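# Put the loose fork in the tray's fork slot

## Task

Place the loose fork in the tray compartment that already holds forks. It must lie on top of or next to them, flat rather than on its side, pointing along the slot, with its handle facing the same end as theirs. Every item that began in the tray must finish in its proper slot, and nothing may finish in the tray unless it sits with items of its own type. The result only counts if it holds without the robot supporting it. Open the gripper and move the arm away at the end.

## Robot and tools

Robot: one simulated arm with seven revolute joints and a parallel two-finger gripper. Each command row describes the whole arm; there are no separate lists per arm.

Frame: readings use the scene frame. Its origin is on the table surface under the arm base, +z points upward, and +y is to the left when facing along +x. The base itself may be slightly tilted against the table. end_effector_position is in metres and end_effector_quat_wxyz is the hand orientation; velocities are in m/s and rad/s. The reported hand position can be somewhat off, more so when the arm is stretched far out. That reference point sits between the pads of closed fingers, roughly 2 cm short of the fingertips. The fingers extend along the gripper's +z axis and separate along its y axis; closing pushes the tips about 10 mm further along +z.

Tool execute_actions, argument actions: a list holding a single action, a single wait, or nothing.
- Empty list {"actions": []}: no new command, just returns the present state.
- Action {"rows": [[...]], "steps": n}: n is 1 to 15 control steps of 1/30 s each (default 15). rows holds 1 to 15 rows; each row is used for one step, and the final row repeats to fill remaining steps.
- Wait {"steps": n}: n up to 300; nothing new is sent, and it returns when n steps have elapsed since the previous result.
- Optional pictures (true/false) controls whether camera images come back; by default they do.
A rejected call sends nothing to the robot.

Row layout: exactly 8 numbers. The first seven are absolute joint target angles in radians, in this order, matching the Joint positions line: waist (-6.283 to 6.283), shoulder (-2.059 to 2.094), upper arm roll (-6.283 to 6.283), elbow (-0.192 to 3.927), forearm roll (-6.283 to 6.283), wrist pitch (-1.693 to 3.142), wrist roll (-6.283 to 6.283). These are targets, not offsets. The eighth number is the gripper opening on a scale from -1 (shut) to +1 (wide open), also absolute. A target more than 0.010 rad beyond a range end, and further out than the joint's last reported angle, gets the call refused. True ends may differ from the listed ones by up to 0.010 rad; a joint asked beyond its true end stops there, and the result may say "joint sent to its limit" (possibly about an earlier action). No such message does not prove there is more room.

Motion behaviour: each joint target moves at most 3.14 rad/s, takes 0.16 s to accelerate, and joints are coordinated to arrive together. Per step a target is clamped to within 0.623 rad of the measured angle, and if targets would shift the hand more than 70 mm from where it is, all are pulled back proportionally. So large moves need several calls. Between calls the arm keeps heading to the last row sent until it has nearly stopped or a step was HELD. "joint command not followed" means a clearance check altered or blocked targets (mounts and posts count as part of the arm). HELD marks steps where your row was not fully sent.

Result lines: Joint positions and Joint velocities list the seven joints (rad, rad/s) followed by finger pad gap in metres (0.084 m is fully open). grip_measured gives the measured opening on the command scale. Joint torques list total drive output per joint; they carry fixed offsets, scaling and noise, and are nonzero even in free air.

Gripping: to hold something, keep commanding an opening clearly lower than grip_measured; the lower, the firmer. About 24 N per pad is available for objects up to about 6 cm wide. Commanding exactly grip_measured still squeezes lightly. -1 gives full force on parts about half a millimetre thick or more. A fast close can overshoot in force and even spring the fingers open, so close gently.

Cautions: contact torque reaching a joint's load limit (waist 47, shoulder 47, upper arm roll 28.2, elbow 28.2, forearm roll 28.2, wrist pitch 18.8, wrist roll 18.8 N m, held weight included) triggers a TORQUE FAULT: the arm backs off, pauses 10 s and drops the rest of the call. Holding loads warms motors; a MOTOR HOT line appears from 65 °C and at 80 °C an OVER-TEMPERATURE FAULT brakes the arm until it cools. Avoid drops, slips, slamming, hard collisions and heavy pushing. Never knock or place anything off the table. Loose objects can occasionally be nudged by outside disturbances, so check before grasping.

Tool zoom_image: camera (one of cam_head_left, cam_head_right, cam_high, cam_low, cam_wrist) and region [x0, y0, x1, y1] in pixels of that camera's latest image, top-left is (0, 0), at most 504 by 504. All cameras deliver 504x504 images.

Tool finished_scene: argument scene, the current scene's number. It ends the scene irreversibly and reports whether the goal was met. Before calling it, open the gripper, withdraw the arm, and confirm the fork rests correctly on its own.

Each tool is called after "Call:" as name(argument=value, ...), one argument or row to a line, values as JSON.

## Session

Call:
execute_actions(
  actions=[],
)

Scene clock: 0.00 s of 4500.00 s.
end_effector_position=(+0.5888, -0.3781, +0.3914) grip_measured=+1.00 end_effector_quat_wxyz=(+0.190, +0.928, -0.131, +0.292) end_effector_velocity=(-0.000, -0.000, -0.000) end_effector_angular_velocity=(-0.000, -0.000, -0.001)
Joint positions: [-0.142 -0.097  0.563  1.181 -1.571  1.497  0.871  0.084]
Joint velocities: [-0.    -0.    -0.     0.    -0.001  0.     0.     0.   ]
Joint torques (N m, as the arm reports them, + toward a larger angle): no reading

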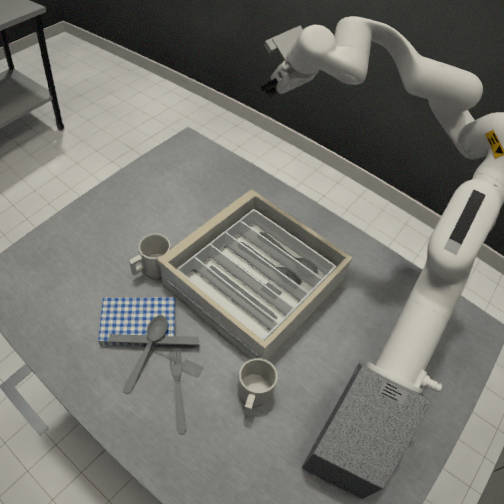

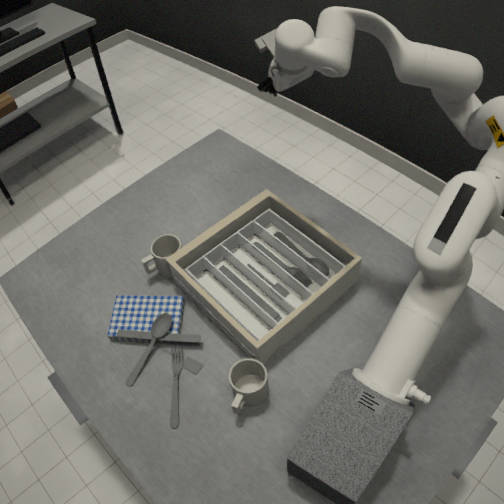

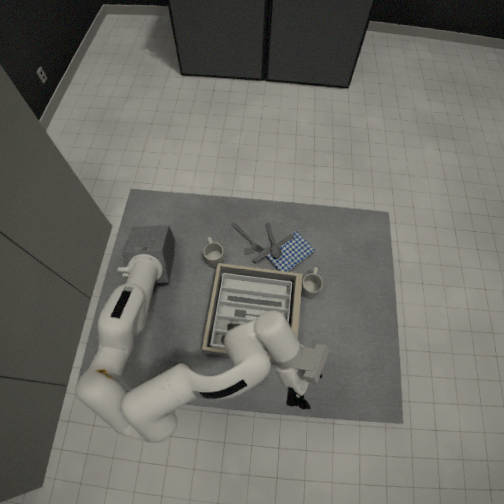

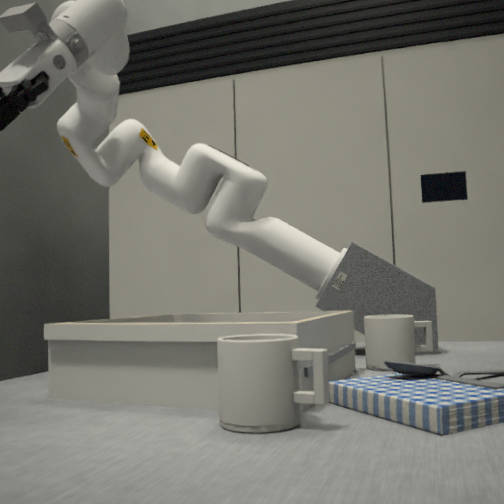

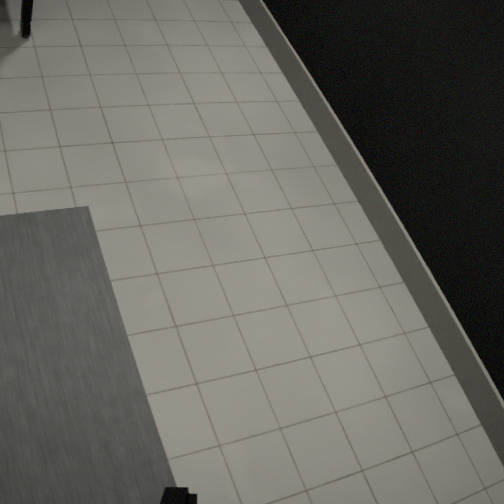

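Call:
execute_actions(
  actions=[
    {"rows":[[0.463,0.3,0,0.94,-0.956,1.247,0.871,1]]},
  ],
  pictures=false,
)

Call:
execute_actions(
  actions=[
    {"rows":[[0.463,0.555,0,0.94,-0.956,1.247,0.871,1]]},
  ],
  pictures=false,
)

Call:
execute_actions(
  actions=[
    {"steps":30},
  ],
)

Scene clock: 71.23 s of 4500.00 s.
end_effector_position=(+0.5577, -0.1873, +0.2945) grip_measured=+1.00 end_effector_quat_wxyz=(+0.049, +0.981, +0.010, +0.187) end_effector_velocity=(-0.163, +0.410, -0.182) end_effector_angular_velocity=(+0.394, +0.596, +0.670)
Joint positions: [ 0.139  0.088  0.301  1.069 -1.285  1.381  0.871  0.084]
Joint velocities: [ 0.648  0.424 -0.598 -0.256  0.656 -0.266 -0.002 -0.   ]
Joint torques (N m, as the arm reports them, + toward a larger angle): [ 24.92 -10.76  11.76  12.52   0.12  -2.39  -0.38]
Steps of this call (steps 1 to 90: nothing new was sent; then 67.73 s passed at rest; steps 91 to 105: all 15 steps of this action). Readings (joint positions):
91: [-0.142 -0.096 0.562 1.181 -1.571 1.496 0.871]
92: [-0.134 -0.092 0.555 1.180 -1.562 1.493 0.871]
94: [-0.092 -0.068 0.516 1.167 -1.521 1.476 0.871]
98: [-0.009 -0.009 0.438 1.128 -1.435 1.442 0.871]
105: the state above

Scene clock: 71.73 s of 4500.00 s.
end_effector_position=(+0.4507, -0.0109, +0.1941) grip_measured=+1.00 end_effector_quat_wxyz=(+0.002, +0.984, +0.173, +0.043) end_effector_velocity=(-0.295, +0.275, -0.207) end_effector_angular_velocity=(-0.144, +0.627, +0.606)
Joint positions: [ 0.362  0.403  0.094  0.98  -1.058  1.288  0.871  0.084]
Joint velocities: [ 0.456  0.692 -0.423 -0.181  0.463 -0.187 -0.002 -0.   ]
Joint torques (N m, as the arm reports them, + toward a larger angle): [ 27.39 -10.91  11.12  12.39   0.97  -2.21  -0.55]
Steps of this call (steps 1 to 15: all 15 steps of this action). Readings (joint positions):
1: [0.160 0.103 0.281 1.060 -1.264 1.372 0.871]
2: [0.178 0.120 0.266 1.054 -1.246 1.365 0.871]
4: [0.205 0.161 0.241 1.043 -1.219 1.354 0.871]
8: [0.260 0.247 0.189 1.021 -1.162 1.331 0.871]
15: the state above

Scene clock: 72.73 s of 4500.00 s.
end_effector_position=(+0.3823, +0.0371, +0.1489) grip_measured=+1.00 end_effector_quat_wxyz=(+0.013, +0.972, +0.232, -0.027) end_effector_velocity=(-0.000, +0.000, +0.001) end_effector_angular_velocity=(+0.001, -0.002, +0.002)
Joint positions: [ 0.463  0.555  0.     0.94  -0.956  1.247  0.871  0.084]
Joint velocities: [ 0.    -0.     0.002 -0.    -0.001  0.     0.     0.   ]
Joint torques (N m, as the arm reports them, + toward a larger angle): [ 26.73 -12.07  10.47  12.34   0.57  -1.99  -0.39]
Steps of this call (steps 1 to 30: the robot went on to your last target). Readings (joint positions):
1: [0.378 0.426 0.079 0.974 -1.043 1.282 0.871]
2: [0.393 0.449 0.065 0.968 -1.027 1.276 0.871]
4: [0.424 0.496 0.036 0.955 -0.996 1.263 0.871]
8: [0.457 0.548 0.007 0.939 -0.962 1.250 0.871]
30: the state above
The arm was judged still, so your last target was given up. Only a new action makes it travel on or press farther. Fingers that are still opening or closing keep moving.

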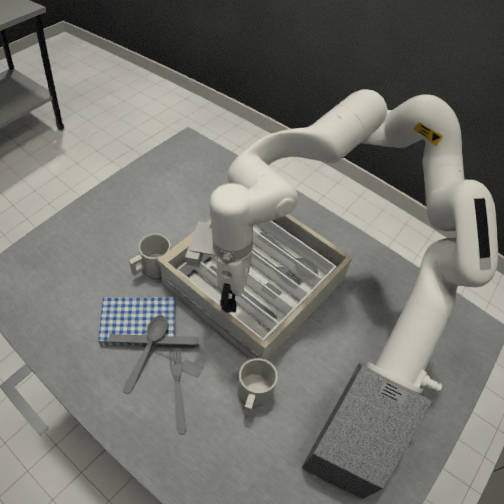

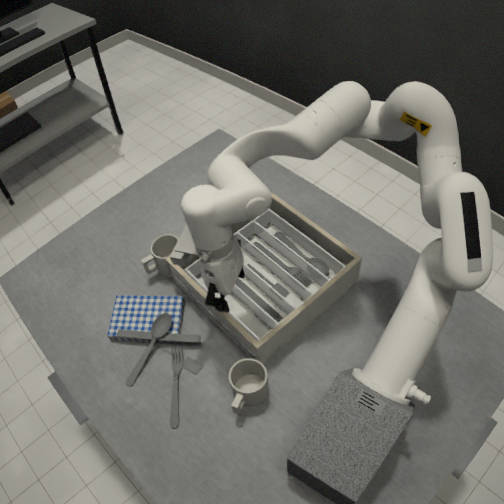

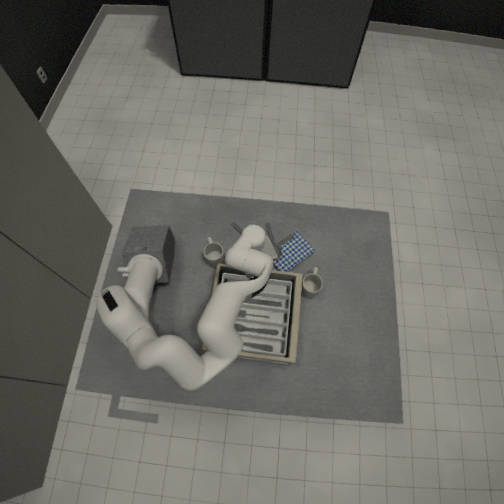

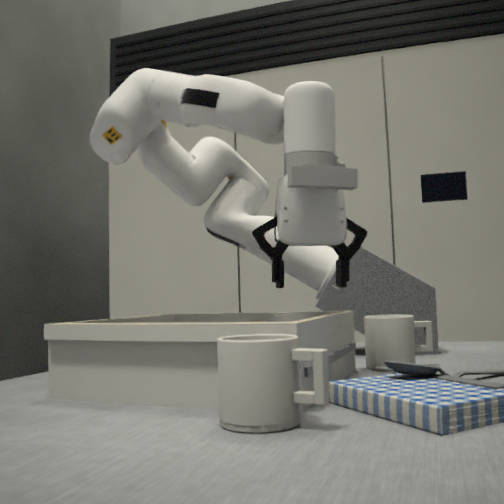

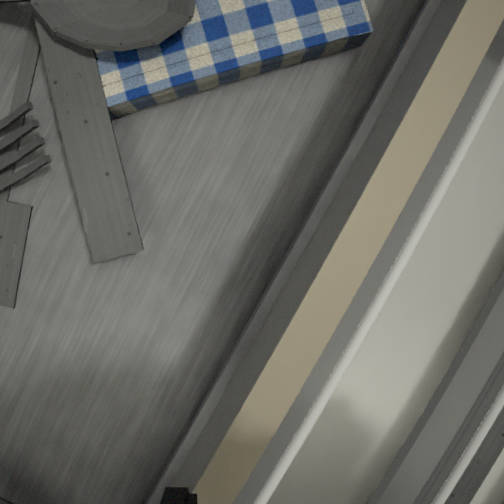

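Call:
execute_actions(
  actions=[
    {"rows":[[0.483,1.031,0,1.171,-1.024,1.116,2.07,1]]},
  ],
  pictures=false,
)

Call:
execute_actions(
  actions=[
    {"steps":30},
  ],
)

Scene clock: 98.87 s of 4500.00 s.
end_effector_position=(+0.3506, +0.1577, +0.0847) grip_measured=+1.00 end_effector_quat_wxyz=(+0.023, +0.994, -0.107, -0.021) end_effector_velocity=(-0.100, +0.144, -0.136) end_effector_angular_velocity=(-0.164, -0.034, -2.308)
Joint positions: [ 0.48   0.973 -0.001  1.14  -1.015  1.132  1.754  0.084]
Joint velocities: [ 0.004  0.601 -0.028  0.242 -0.08  -0.151  2.608 -0.   ]
Joint torques (N m, as the arm reports them, + toward a larger angle): [ 30.48 -23.43  11.19  13.54   0.59  -1.93  -0.91]
Steps of this call (steps 1 to 90: nothing new was sent; then 22.63 s passed at rest; steps 91 to 105: all 15 steps of this action). Readings (joint positions):
91: [0.463 0.556 -0.000 0.940 -0.956 1.247 0.872]
92: [0.463 0.561 -0.000 0.944 -0.957 1.245 0.882]
94: [0.465 0.609 -0.001 0.971 -0.965 1.231 0.950]
98: [0.472 0.771 0.001 1.043 -0.987 1.188 1.181]
105: the state above

Scene clock: 99.87 s of 4500.00 s.
end_effector_position=(+0.3436, +0.1745, +0.0751) grip_measured=+1.00 end_effector_quat_wxyz=(+0.024, +0.968, -0.250, -0.018) end_effector_velocity=(-0.000, -0.000, -0.000) end_effector_angular_velocity=(-0.000, +0.001, +0.000)
Joint positions: [ 0.483  1.031 -0.     1.171 -1.024  1.116  2.07   0.084]
Joint velocities: [ 0.     0.    -0.    -0.     0.001  0.    -0.001  0.   ]
Joint torques (N m, as the arm reports them, + toward a larger angle): [ 29.52 -17.38  10.63  10.96   0.59  -1.83  -0.46]
Steps of this call (steps 1 to 30: the robot went on to your last target). Readings (joint positions):
1: [0.481 0.991 -0.001 1.148 -1.018 1.128 1.836]
2: [0.481 1.005 -0.001 1.155 -1.020 1.124 1.908]
4: [0.482 1.022 -0.001 1.164 -1.022 1.119 2.008]
8: [0.483 1.029 -0.000 1.171 -1.024 1.116 2.063]
30: the state above
The arm was judged still, so your last target was given up. Only a new action makes it travel on or press farther. Fingers that are still opening or closing keep moving.

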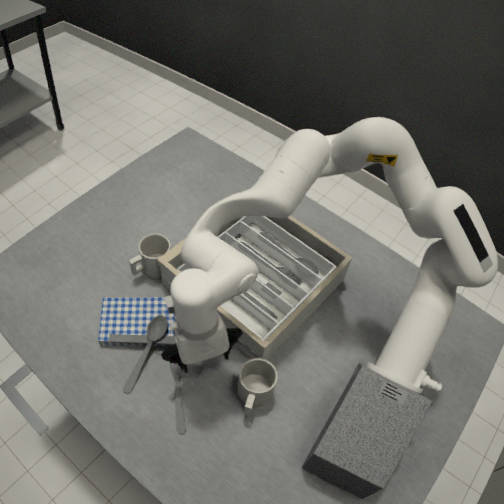

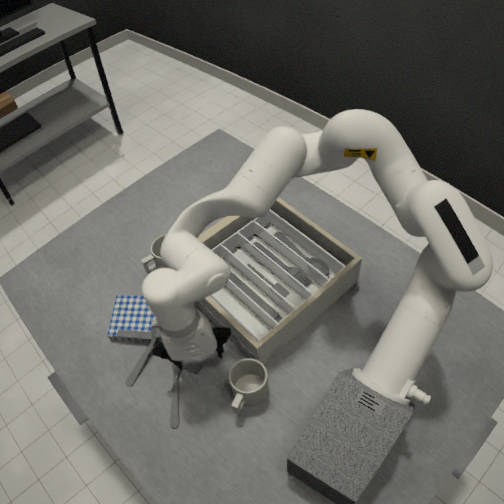

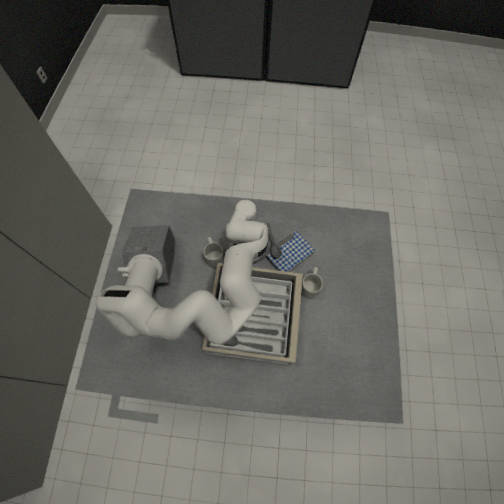

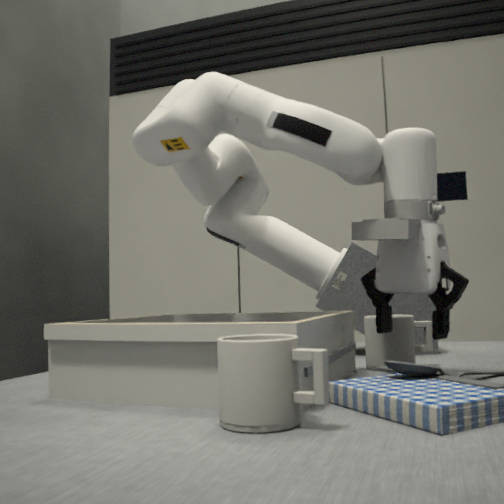

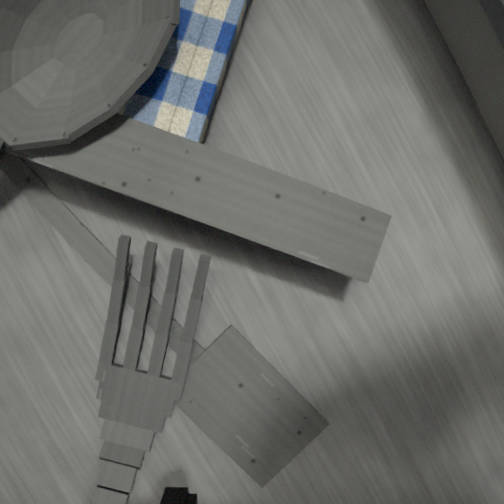

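Call:
execute_actions(
  actions=[
    {"rows":[[0.4925,1.173,0,1.374,-0.99,1.15,2.2,0.4]]},
  ],
  pictures=false,
)

Call:
execute_actions(
  actions=[
    {"steps":15},
  ],
)

Scene clock: 114.83 s of 4500.00 s.
end_effector_position=(+0.3689, +0.2141, +0.0721) grip_measured=+0.39 end_effector_quat_wxyz=(+0.026, +0.940, -0.339, -0.016) end_effector_velocity=(+0.002, +0.002, +0.001) end_effector_angular_velocity=(+0.003, -0.001, -0.009)
Joint positions: [ 0.492  1.172 -0.     1.373 -0.99   1.15   2.2    0.061]
Joint velocities: [ 0.001  0.003  0.001  0.009  0.002  0.001  0.005 -0.   ]
Joint torques (N m, as the arm reports them, + toward a larger angle): [ 31.75 -19.36  10.96  11.75   0.51  -1.83  -0.45]
Steps of this call (steps 1 to 90: nothing new was sent; then 11.47 s passed at rest; steps 91 to 105: all 15 steps of this action). Readings (joint positions):
91: [0.483 1.031 0.000 1.172 -1.024 1.116 2.071]
92: [0.483 1.037 -0.000 1.180 -1.022 1.118 2.077]
94: [0.486 1.080 -0.001 1.242 -1.012 1.129 2.117]
98: [0.492 1.162 0.001 1.357 -0.993 1.146 2.187]
105: the state above

Scene clock: 115.33 s of 4500.00 s.
end_effector_position=(+0.3689, +0.2145, +0.0722) grip_measured=+0.39 end_effector_quat_wxyz=(+0.025, +0.940, -0.339, -0.016) end_effector_velocity=(+0.000, -0.000, -0.001) end_effector_angular_velocity=(-0.001, -0.000, +0.001)
Joint positions: [ 0.492  1.173 -0.     1.374 -0.99   1.15   2.2    0.061]
Joint velocities: [-0.     0.001 -0.001  0.    -0.001  0.    -0.001  0.   ]
Joint torques (N m, as the arm reports them, + toward a larger angle): [ 31.71 -19.63  10.81  11.66   0.6   -1.82  -0.46]
Steps of this call (steps 1 to 15: the robot went on to your last target). Readings (joint positions):
1: [0.492 1.172 -0.000 1.373 -0.990 1.150 2.200]
2: [0.492 1.172 -0.000 1.373 -0.990 1.150 2.200]
4: [0.492 1.172 -0.000 1.374 -0.990 1.150 2.200]
8: [0.492 1.173 -0.000 1.374 -0.990 1.150 2.200]
15: the state above
The arm was judged still, so your last target was given up. Only a new action makes it travel on or press farther. Fingers that are still opening or closing keep moving.

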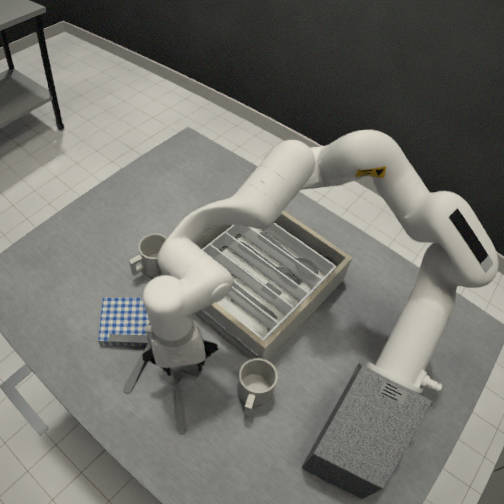

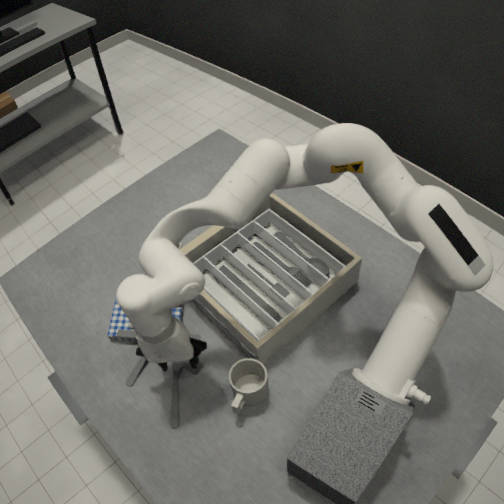

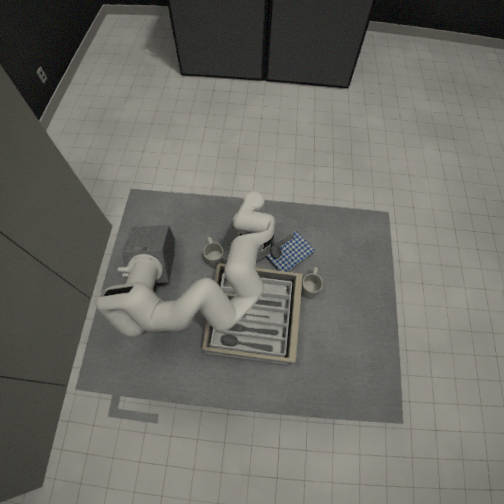

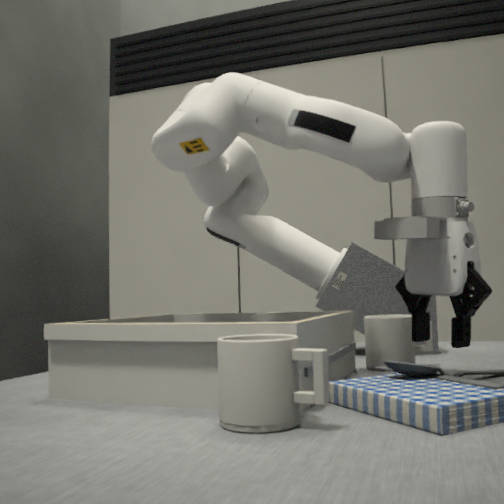

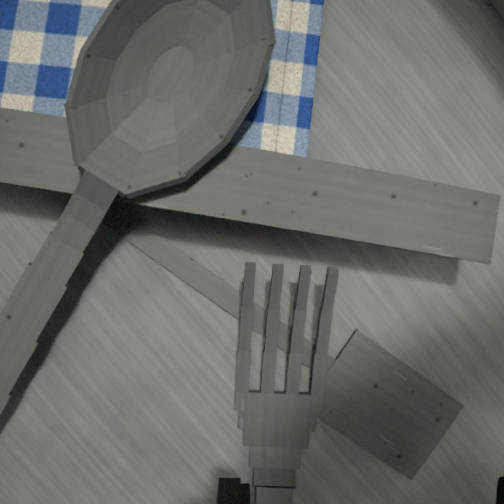

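Call:
execute_actions(
  actions=[
    {"rows":[[0.442,1.314,0,1.496,-1.044,1.132,2.27,0.4]]},
  ],
  pictures=false,
)

Call:
execute_actions(
  actions=[
    {"steps":10},
  ],
)

Scene clock: 135.30 s of 4500.00 s.
end_effector_position=(+0.3730, +0.2430, +0.0334) grip_measured=+0.39 end_effector_quat_wxyz=(+0.025, +0.930, -0.367, -0.015) end_effector_velocity=(-0.005, -0.004, -0.009) end_effector_angular_velocity=(-0.015, +0.009, +0.002)
Joint positions: [ 0.443  1.312  0.001  1.497 -1.044  1.132  2.27   0.061]
Joint velocities: [-0.005  0.008 -0.007 -0.005 -0.001  0.002  0.004 -0.   ]
Joint torques (N m, as the arm reports them, + toward a larger angle): [ 32.27 -20.22  10.48  10.41   0.6   -1.71  -0.57]
Steps of this call (steps 1 to 90: nothing new was sent; then 16.47 s passed at rest; steps 91 to 105: all 15 steps of this action). Readings (joint positions):
91: [0.492 1.174 0.000 1.375 -0.990 1.150 2.201]
92: [0.490 1.181 0.001 1.382 -0.994 1.149 2.205]
94: [0.473 1.231 0.003 1.431 -1.014 1.141 2.231]
98: [0.443 1.308 -0.004 1.482 -1.040 1.134 2.264]
105: the state above

Scene clock: 135.63 s of 4500.00 s.
end_effector_position=(+0.3722, +0.2426, +0.0321) grip_measured=+0.39 end_effector_quat_wxyz=(+0.026, +0.930, -0.366, -0.015) end_effector_velocity=(-0.000, +0.001, +0.000) end_effector_angular_velocity=(+0.001, -0.001, +0.001)
Joint positions: [ 0.442  1.314  0.     1.496 -1.044  1.132  2.27   0.061]
Joint velocities: [-0.     0.     0.002  0.    -0.001 -0.     0.    -0.   ]
Joint torques (N m, as the arm reports them, + toward a larger angle): [ 32.6  -20.38  10.84  10.72   0.72  -1.78  -0.4 ]
Steps of this call (steps 1 to 10: the robot went on to your last target). Readings (joint positions):
1: [0.443 1.313 0.001 1.496 -1.044 1.132 2.270]
2: [0.443 1.313 0.000 1.496 -1.044 1.132 2.270]
4: [0.442 1.313 0.000 1.496 -1.044 1.132 2.270]
8: [0.442 1.314 0.000 1.496 -1.044 1.132 2.270]
10: the state above

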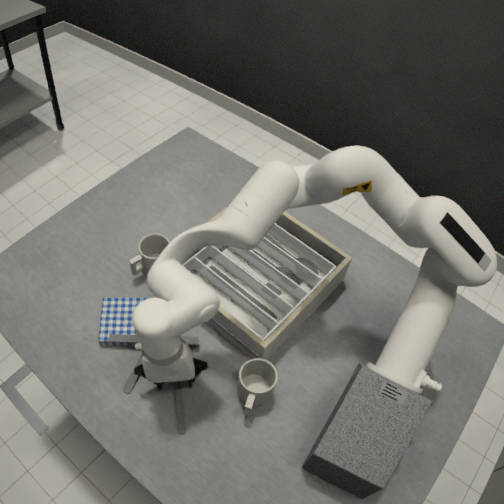

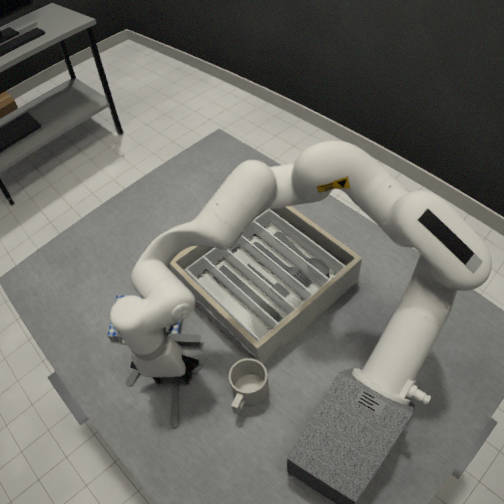

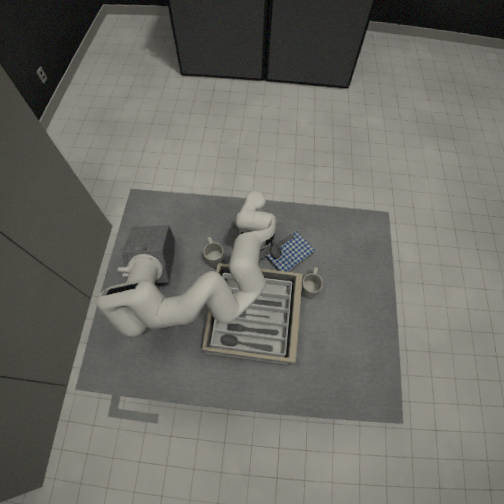

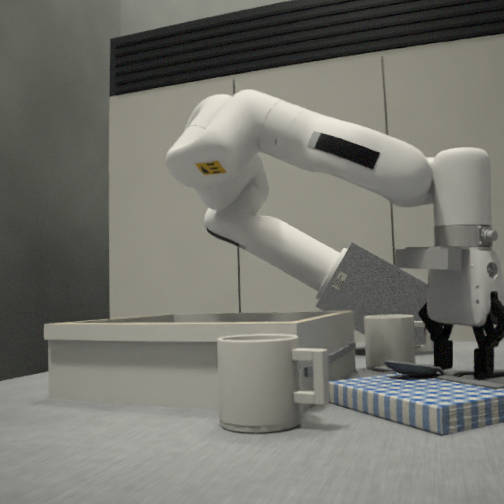

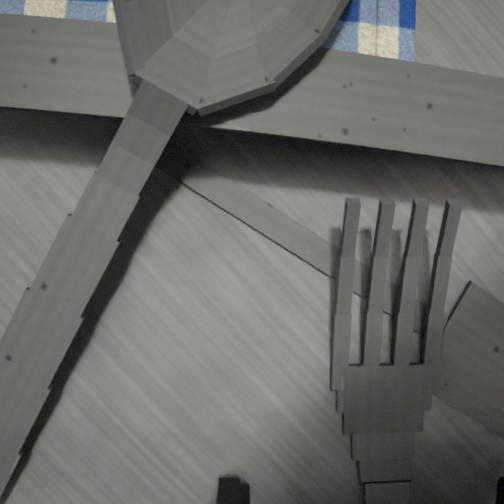

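Centered. Close.

Call:
execute_actions(
  actions=[
    {"rows":[[0.435,1.32,0,1.496,-1.044,1.132,2.27,-0.2],[0.435,1.32,0,1.496,-1.044,1.132,2.27,-0.2],[0.435,1.32,0,1.496,-1.044,1.132,2.27,-0.2],[0.435,1.32,0,1.496,-1.044,1.132,2.27,-0.2],[0.435,1.32,0,1.496,-1.044,1.132,2.27,-0.5],[0.435,1.32,0,1.496,-1.044,1.132,2.27,-0.5],[0.435,1.32,0,1.496,-1.044,1.132,2.27,-0.5],[0.435,1.32,0,1.496,-1.044,1.132,2.27,-1]]},
  ],
  pictures=false,
)

Call:
zoom_image(
  camera="cam_head_right",
  region=[160,180,370,360],
)

Call:
zoom_image(
  camera="cam_high",
  region=[190,250,320,380],
)

Scene clock: 146.33 s of 4500.00 s.
end_effector_position=(+0.3694, +0.2419, +0.0274) grip_measured=-0.76 end_effector_quat_wxyz=(+0.029, +0.930, -0.366, -0.018) end_effector_velocity=(-0.000, +0.001, +0.001) end_effector_angular_velocity=(+0.001, +0.001, -0.001)
Joint positions: [ 0.435  1.32  -0.     1.496 -1.044  1.132  2.27   0.011]
Joint velocities: [-0.    -0.     0.001  0.     0.001  0.     0.001  0.   ]
Joint torques (N m, as the arm reports them, + toward a larger angle): [ 33.14 -20.43  11.03  10.71   0.65  -1.87  -0.51]
Steps of this call (steps 1 to 15: the robot went on to your last target; steps 16 to 90: nothing new was sent; then 7.20 s passed at rest; steps 91 to 105: all 15 steps of this action). Readings (joint positions):
91: [0.442 1.314 0.000 1.496 -1.044 1.132 2.270]
92: [0.441 1.315 0.000 1.496 -1.044 1.132 2.270]
94: [0.438 1.318 0.000 1.496 -1.044 1.132 2.270]
98: [0.435 1.320 -0.000 1.496 -1.044 1.132 2.270]
105: the state above

Region (160, 180, 370, 360) of cam_head_right's 504x504 image, scaled by 2.400, with more detail than that image has; it fills the top 432 rows of this view, and the rest is white.

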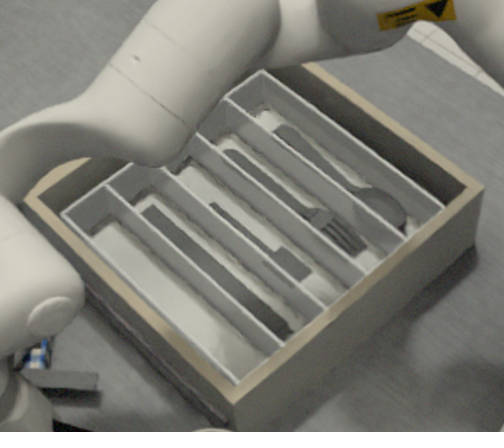

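Region (190, 250, 320, 380) of cam_high's 504x504 image, scaled by 3.877, with more detail than that image has.

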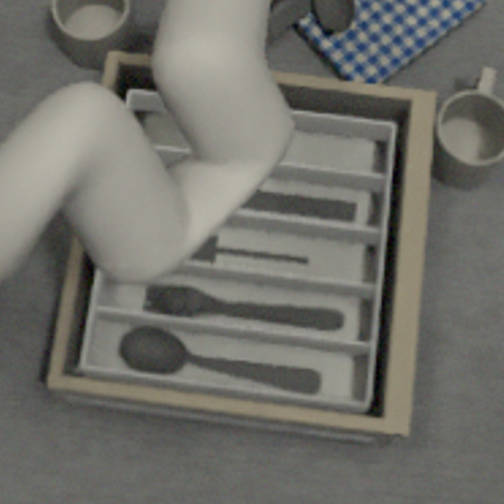

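Call:
execute_actions(
  actions=[
    {"rows":[[0.703,1.2,0,1.665,-0.74,1.373,2.27,-1]]},
  ],
  pictures=false,
)

Call:
execute_actions(
  actions=[
    {"rows":[[0.315,0.138,0,1.069,-0.973,1.488,4.3,-1]]},
  ],
  pictures=false,
)

Call:
execute_actions(
  actions=[
    {"steps":50},
  ],
)

Scene clock: 166.23 s of 4500.00 s.
end_effector_position=(+0.3944, +0.2494, +0.1988) grip_measured=-0.76 end_effector_quat_wxyz=(+0.022, +0.896, -0.443, -0.011) end_effector_velocity=(-0.021, +0.007, +0.115) end_effector_angular_velocity=(+0.033, +0.014, -0.058)
Joint positions: [ 0.696  1.202  0.005  1.661 -0.753  1.361  2.27   0.011]
Joint velocities: [ 0.169 -0.071  0.01   0.095  0.186  0.148 -0.    -0.   ]
Joint torques (N m, as the arm reports them, + toward a larger angle): [ 17.82 -15.1    5.67  10.69  -0.04  -1.43  -0.5 ]
Steps of this call (steps 1 to 15: the robot went on to your last target; steps 16 to 90: nothing new was sent; then 16.40 s passed at rest; steps 91 to 105: all 15 steps of this action). Readings (joint positions):
91: [0.436 1.320 -0.000 1.496 -1.043 1.133 2.270]
92: [0.441 1.318 -0.002 1.499 -1.034 1.140 2.270]
94: [0.480 1.302 -0.007 1.522 -0.985 1.181 2.270]
98: [0.575 1.256 0.002 1.586 -0.887 1.256 2.270]
105: the state above

Scene clock: 166.73 s of 4500.00 s.
end_effector_position=(+0.4530, +0.0715, +0.1821) grip_measured=-0.76 end_effector_quat_wxyz=(+0.065, +0.736, -0.674, -0.005) end_effector_velocity=(+0.130, -0.386, +0.052) end_effector_angular_velocity=(-0.060, -0.145, -1.490)
Joint positions: [ 0.497  0.793 -0.002  1.354 -0.864  1.43   2.681  0.011]
Joint velocities: [-0.334 -1.007  0.001 -0.514 -0.197  0.104  0.999  0.   ]
Joint torques (N m, as the arm reports them, + toward a larger angle): [ 35.18 -16.52  11.37  13.56   1.23  -1.59  -0.48]
Steps of this call (steps 1 to 15: all 15 steps of this action). Readings (joint positions):
1: [0.700 1.200 0.005 1.663 -0.748 1.366 2.271]
2: [0.697 1.193 0.005 1.654 -0.750 1.369 2.281]
4: [0.666 1.144 0.008 1.599 -0.769 1.379 2.334]
8: [0.590 1.020 -0.003 1.498 -0.809 1.401 2.454]
15: the state above

Scene clock: 168.40 s of 4500.00 s.
end_effector_position=(+0.4812, -0.1773, +0.2125) grip_measured=-0.76 end_effector_quat_wxyz=(-0.020, +0.163, +0.986, -0.023) end_effector_velocity=(+0.000, +0.001, +0.001) end_effector_angular_velocity=(+0.001, -0.002, +0.004)
Joint positions: [ 0.315  0.138  0.     1.069 -0.973  1.488  4.3    0.011]
Joint velocities: [ 0.     0.001  0.003  0.     0.    -0.    -0.002  0.   ]
Joint torques (N m, as the arm reports them, + toward a larger angle): [24.91 -8.58 11.54 11.99  0.73 -1.8  -0.42]
Steps of this call (steps 1 to 45: the robot went on to your last target; steps 46 to 50: nothing new was sent). Readings (joint positions):
1: [0.487 0.759 -0.002 1.338 -0.870 1.434 2.715]
2: [0.476 0.725 -0.002 1.322 -0.876 1.437 2.749]
4: [0.458 0.657 -0.001 1.293 -0.888 1.443 2.818]
8: [0.422 0.525 -0.001 1.237 -0.909 1.454 2.976]
50: the state above
The arm was judged still, so your last target was given up. Only a new action makes it travel on or press farther. Fingers that are still opening or closing keep moving.

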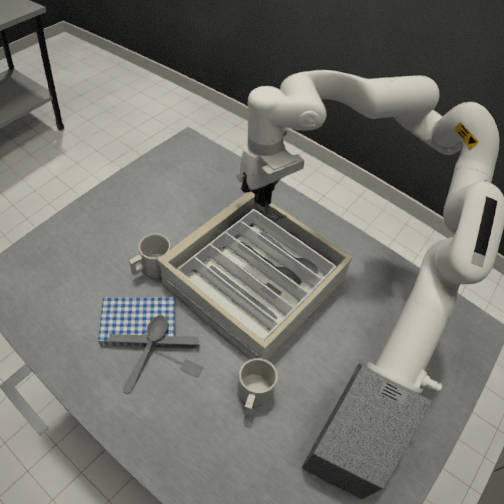

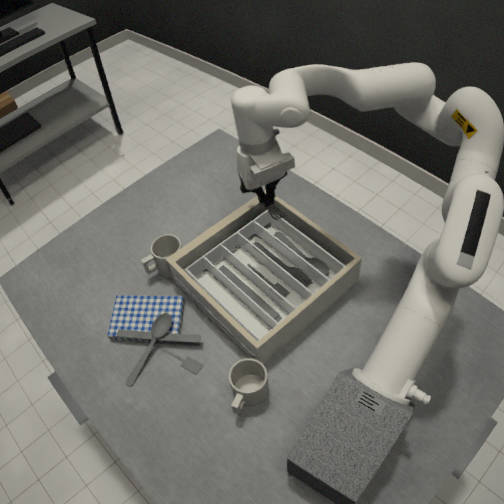

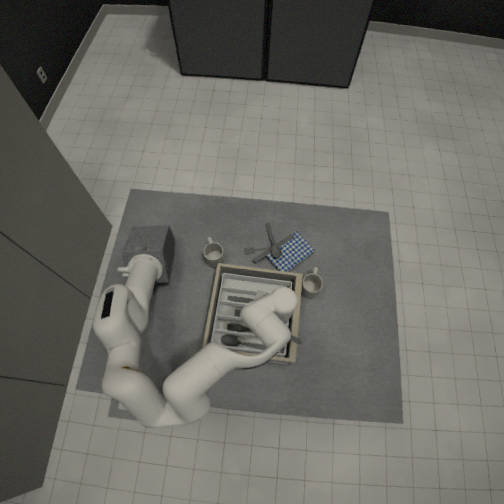

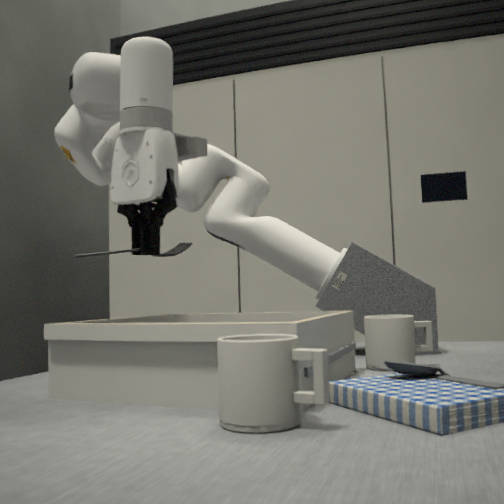

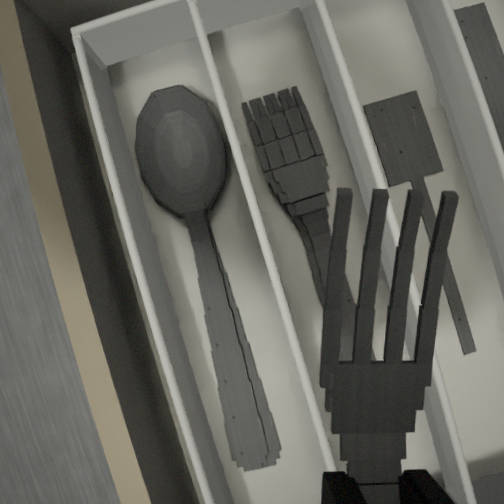

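Call:
execute_actions(
  actions=[
    {"rows":[[0.15,0.042,0,0.729,-1.117,1.261,4.19,-1]]},
  ],
  pictures=false,
)

Call:
execute_actions(
  actions=[
    {"steps":15},
  ],
)

Scene clock: 186.67 s of 4500.00 s.
end_effector_position=(+0.4119, -0.1627, +0.1169) grip_measured=-0.76 end_effector_quat_wxyz=(-0.023, +0.035, +0.999, -0.019) end_effector_velocity=(+0.009, +0.007, +0.009) end_effector_angular_velocity=(+0.034, -0.066, +0.035)
Joint positions: [ 0.152  0.043  0.     0.734 -1.115  1.264  4.192  0.011]
Joint velocities: [-0.011 -0.026  0.025 -0.021 -0.03  -0.053 -0.021 -0.   ]
Joint torques (N m, as the arm reports them, + toward a larger angle): [21.04 -8.56 10.57 10.3   0.8  -1.78 -0.33]
Steps of this call (steps 1 to 90: nothing new was sent; then 14.77 s passed at rest; steps 91 to 105: all 15 steps of this action). Readings (joint positions):
91: [0.315 0.138 0.000 1.068 -0.973 1.487 4.300]
92: [0.311 0.135 0.001 1.061 -0.977 1.480 4.296]
94: [0.284 0.116 0.005 1.003 -1.004 1.437 4.276]
98: [0.203 0.075 -0.003 0.840 -1.069 1.338 4.227]
105: the state above

Scene clock: 187.17 s of 4500.00 s.
end_effector_position=(+0.4107, -0.1623, +0.1157) grip_measured=-0.76 end_effector_quat_wxyz=(-0.023, +0.033, +0.999, -0.019) end_effector_velocity=(-0.001, +0.000, -0.000) end_effector_angular_velocity=(-0.000, +0.001, +0.001)
Joint positions: [ 0.15   0.042  0.     0.729 -1.117  1.261  4.19   0.011]
Joint velocities: [-0.001 -0.     0.    -0.001  0.     0.    -0.    -0.   ]
Joint torques (N m, as the arm reports them, + toward a larger angle): [20.51 -8.97 10.28  9.84  0.71 -1.79 -0.54]
Steps of this call (steps 1 to 15: the robot went on to your last target). Readings (joint positions):
1: [0.152 0.043 0.001 0.733 -1.116 1.263 4.191]
2: [0.152 0.042 0.001 0.733 -1.116 1.262 4.191]
4: [0.151 0.042 0.001 0.732 -1.117 1.261 4.190]
8: [0.151 0.042 0.000 0.730 -1.117 1.261 4.190]
15: the state above
The arm was judged still, so your last target was given up. Only a new action makes it travel on or press farther. Fingers that are still opening or closing keep moving.

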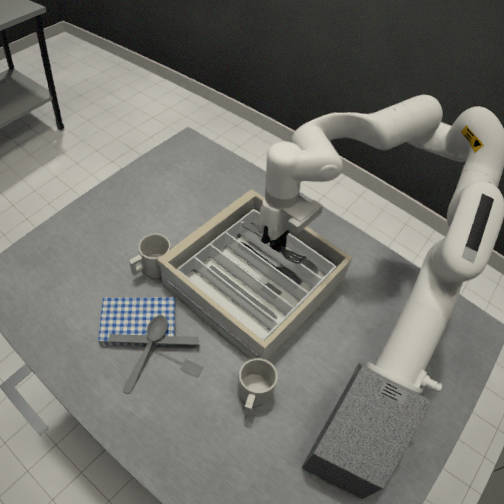

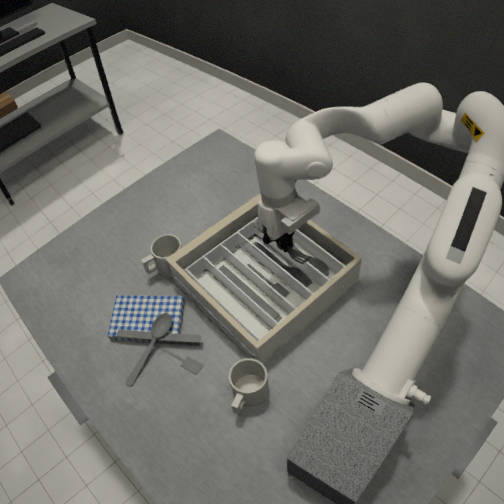

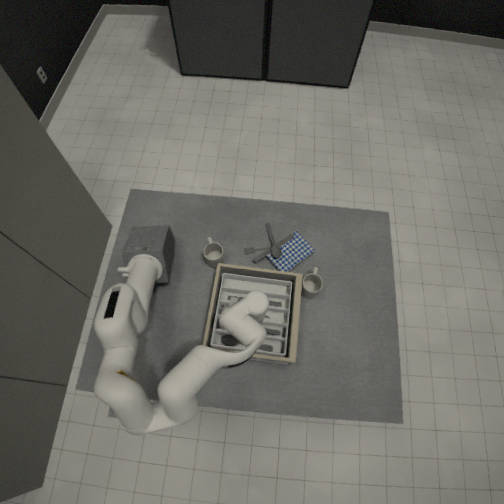

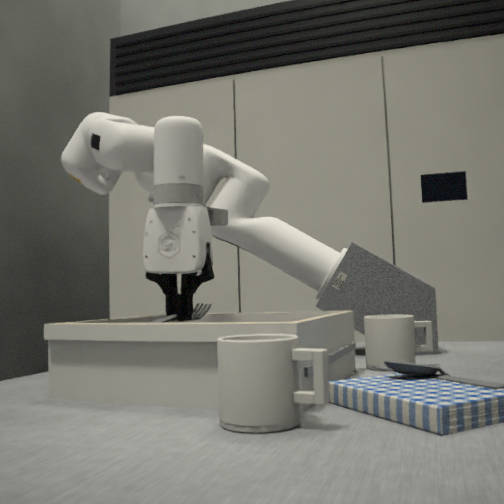

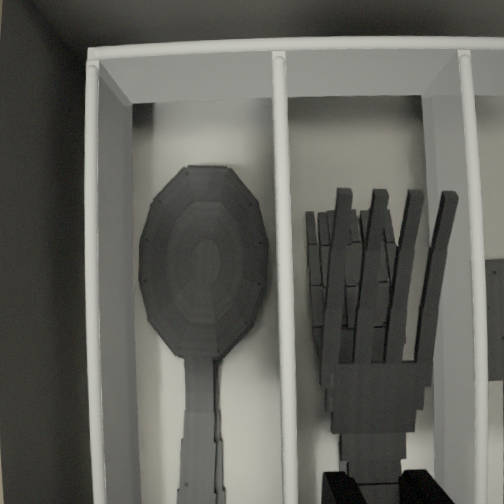

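Call:
execute_actions(
  actions=[
    {"rows":[[0.047,0.08,0,0.702,-1.212,1.178,4.225,-1]]},
  ],
  pictures=false,
)

Call:
execute_actions(
  actions=[
    {"rows":[[0.047,0.08,0,0.702,-1.212,1.178,4.225,-0.45]]},
  ],
  pictures=false,
)

Call:
execute_actions(
  actions=[
    {"rows":[[0.315,0.138,0,1.069,-0.973,1.488,4.1,-0.45]]},
  ],
  pictures=false,
)

Call:
execute_actions(
  actions=[
    {"steps":15},
  ],
)

Scene clock: 199.20 s of 4500.00 s.
end_effector_position=(+0.4075, -0.1621, +0.0772) grip_measured=-0.76 end_effector_quat_wxyz=(-0.021, +0.032, +0.999, -0.019) end_effector_velocity=(-0.000, -0.000, -0.002) end_effector_angular_velocity=(+0.001, +0.001, -0.001)
Joint positions: [ 0.049  0.079  0.003  0.703 -1.211  1.179  4.225  0.011]
Joint velocities: [-0.004  0.002 -0.002 -0.001 -0.004 -0.005  0.002  0.   ]
Joint torques (N m, as the arm reports them, + toward a larger angle): [13.31 -5.44  6.67  5.97  0.28 -2.46 -0.6 ]
Steps of this call (steps 1 to 90: nothing new was sent; then 8.53 s passed at rest; steps 91 to 105: all 15 steps of this action). Readings (joint positions):
91: [0.149 0.042 0.000 0.729 -1.118 1.260 4.190]
92: [0.142 0.045 0.002 0.728 -1.126 1.253 4.193]
94: [0.102 0.060 0.004 0.718 -1.164 1.219 4.207]
98: [0.054 0.077 0.001 0.704 -1.205 1.185 4.222]
105: the state above

Scene clock: 199.70 s of 4500.00 s.
end_effector_position=(+0.4073, -0.1618, +0.0765) grip_measured=-0.47 end_effector_quat_wxyz=(-0.021, +0.031, +0.999, -0.019) end_effector_velocity=(-0.001, -0.002, -0.001) end_effector_angular_velocity=(-0.004, +0.004, -0.003)
Joint positions: [ 0.048  0.08   0.002  0.703 -1.212  1.177  4.225  0.023]
Joint velocities: [-0.002 -0.001 -0.002  0.     0.     0.004  0.     0.   ]
Joint torques (N m, as the arm reports them, + toward a larger angle): [ 6.02 -6.6   2.99  4.11  0.21  1.77 -0.44]
Steps of this call (steps 1 to 15: all 15 steps of this action). Readings (joint positions):
1: [0.049 0.079 0.003 0.703 -1.211 1.179 4.225]
2: [0.049 0.079 0.003 0.703 -1.211 1.178 4.225]
4: [0.049 0.080 0.003 0.702 -1.212 1.175 4.225]
8: [0.049 0.080 0.003 0.703 -1.212 1.175 4.225]
15: the state above

Scene clock: 200.20 s of 4500.00 s.
end_effector_position=(+0.4813, -0.1768, +0.2094) grip_measured=-0.47 end_effector_quat_wxyz=(-0.019, +0.064, +0.998, -0.020) end_effector_velocity=(+0.011, +0.006, +0.081) end_effector_angular_velocity=(+0.032, +0.021, +0.010)
Joint positions: [ 0.307  0.135  0.003  1.058 -0.982  1.476  4.105  0.024]
Joint velocities: [ 0.149  0.031  0.003  0.175  0.133  0.171 -0.068 -0.   ]
Joint torques (N m, as the arm reports them, + toward a larger angle): [15.53 -6.91  8.69  7.6   0.41 -1.54 -0.42]
Steps of this call (steps 1 to 15: all 15 steps of this action). Readings (joint positions):
1: [0.049 0.080 0.002 0.704 -1.211 1.178 4.225]
2: [0.054 0.082 0.000 0.710 -1.205 1.187 4.221]
4: [0.089 0.094 -0.012 0.760 -1.168 1.239 4.202]
8: [0.185 0.112 -0.007 0.897 -1.086 1.345 4.159]
15: the state above

Scene clock: 200.70 s of 4500.00 s.
end_effector_position=(+0.4811, -0.1774, +0.2122) grip_measured=-0.47 end_effector_quat_wxyz=(-0.022, +0.064, +0.997, -0.021) end_effector_velocity=(+0.001, +0.000, +0.002) end_effector_angular_velocity=(+0.001, -0.003, +0.000)
Joint positions: [ 0.315  0.138 -0.     1.069 -0.973  1.488  4.1    0.024]
Joint velocities: [ 0.002 -0.     0.001  0.002  0.     0.    -0.001  0.   ]
Joint torques (N m, as the arm reports them, + toward a larger angle): [24.46 -8.54 11.34 11.98  0.65 -1.71 -0.41]
Steps of this call (steps 1 to 15: the robot went on to your last target). Readings (joint positions):
1: [0.311 0.136 0.002 1.062 -0.979 1.480 4.103]
2: [0.312 0.137 0.001 1.064 -0.977 1.483 4.102]
4: [0.312 0.138 -0.002 1.065 -0.975 1.487 4.101]
8: [0.313 0.138 -0.001 1.067 -0.973 1.488 4.100]
15: the state above

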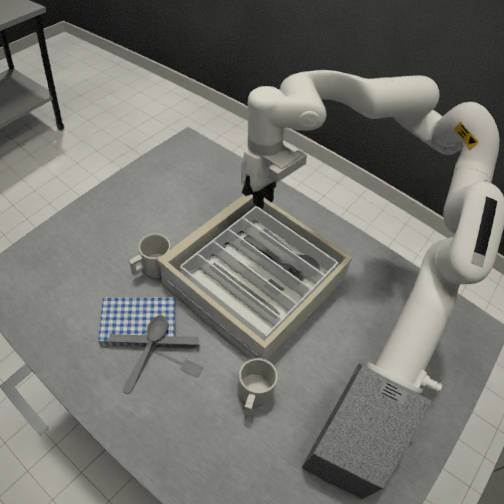

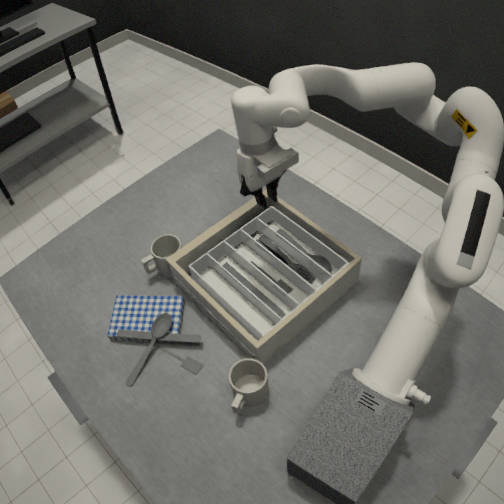

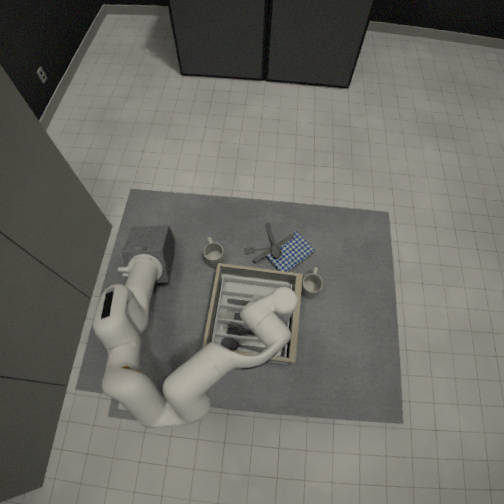

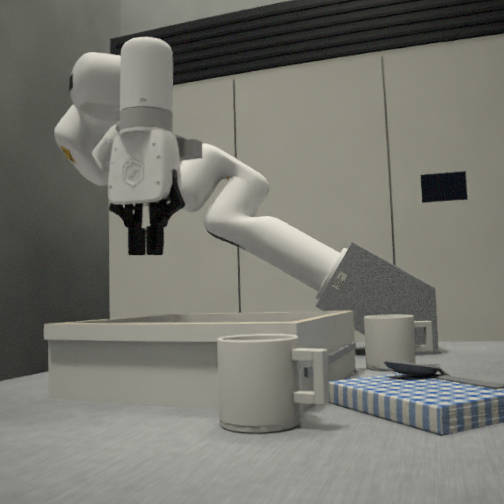

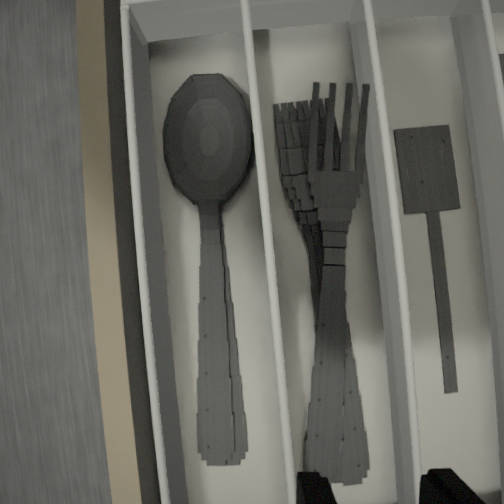

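Call:
finished_scene(
  scene=1,
)

The scene is finished: the task was done.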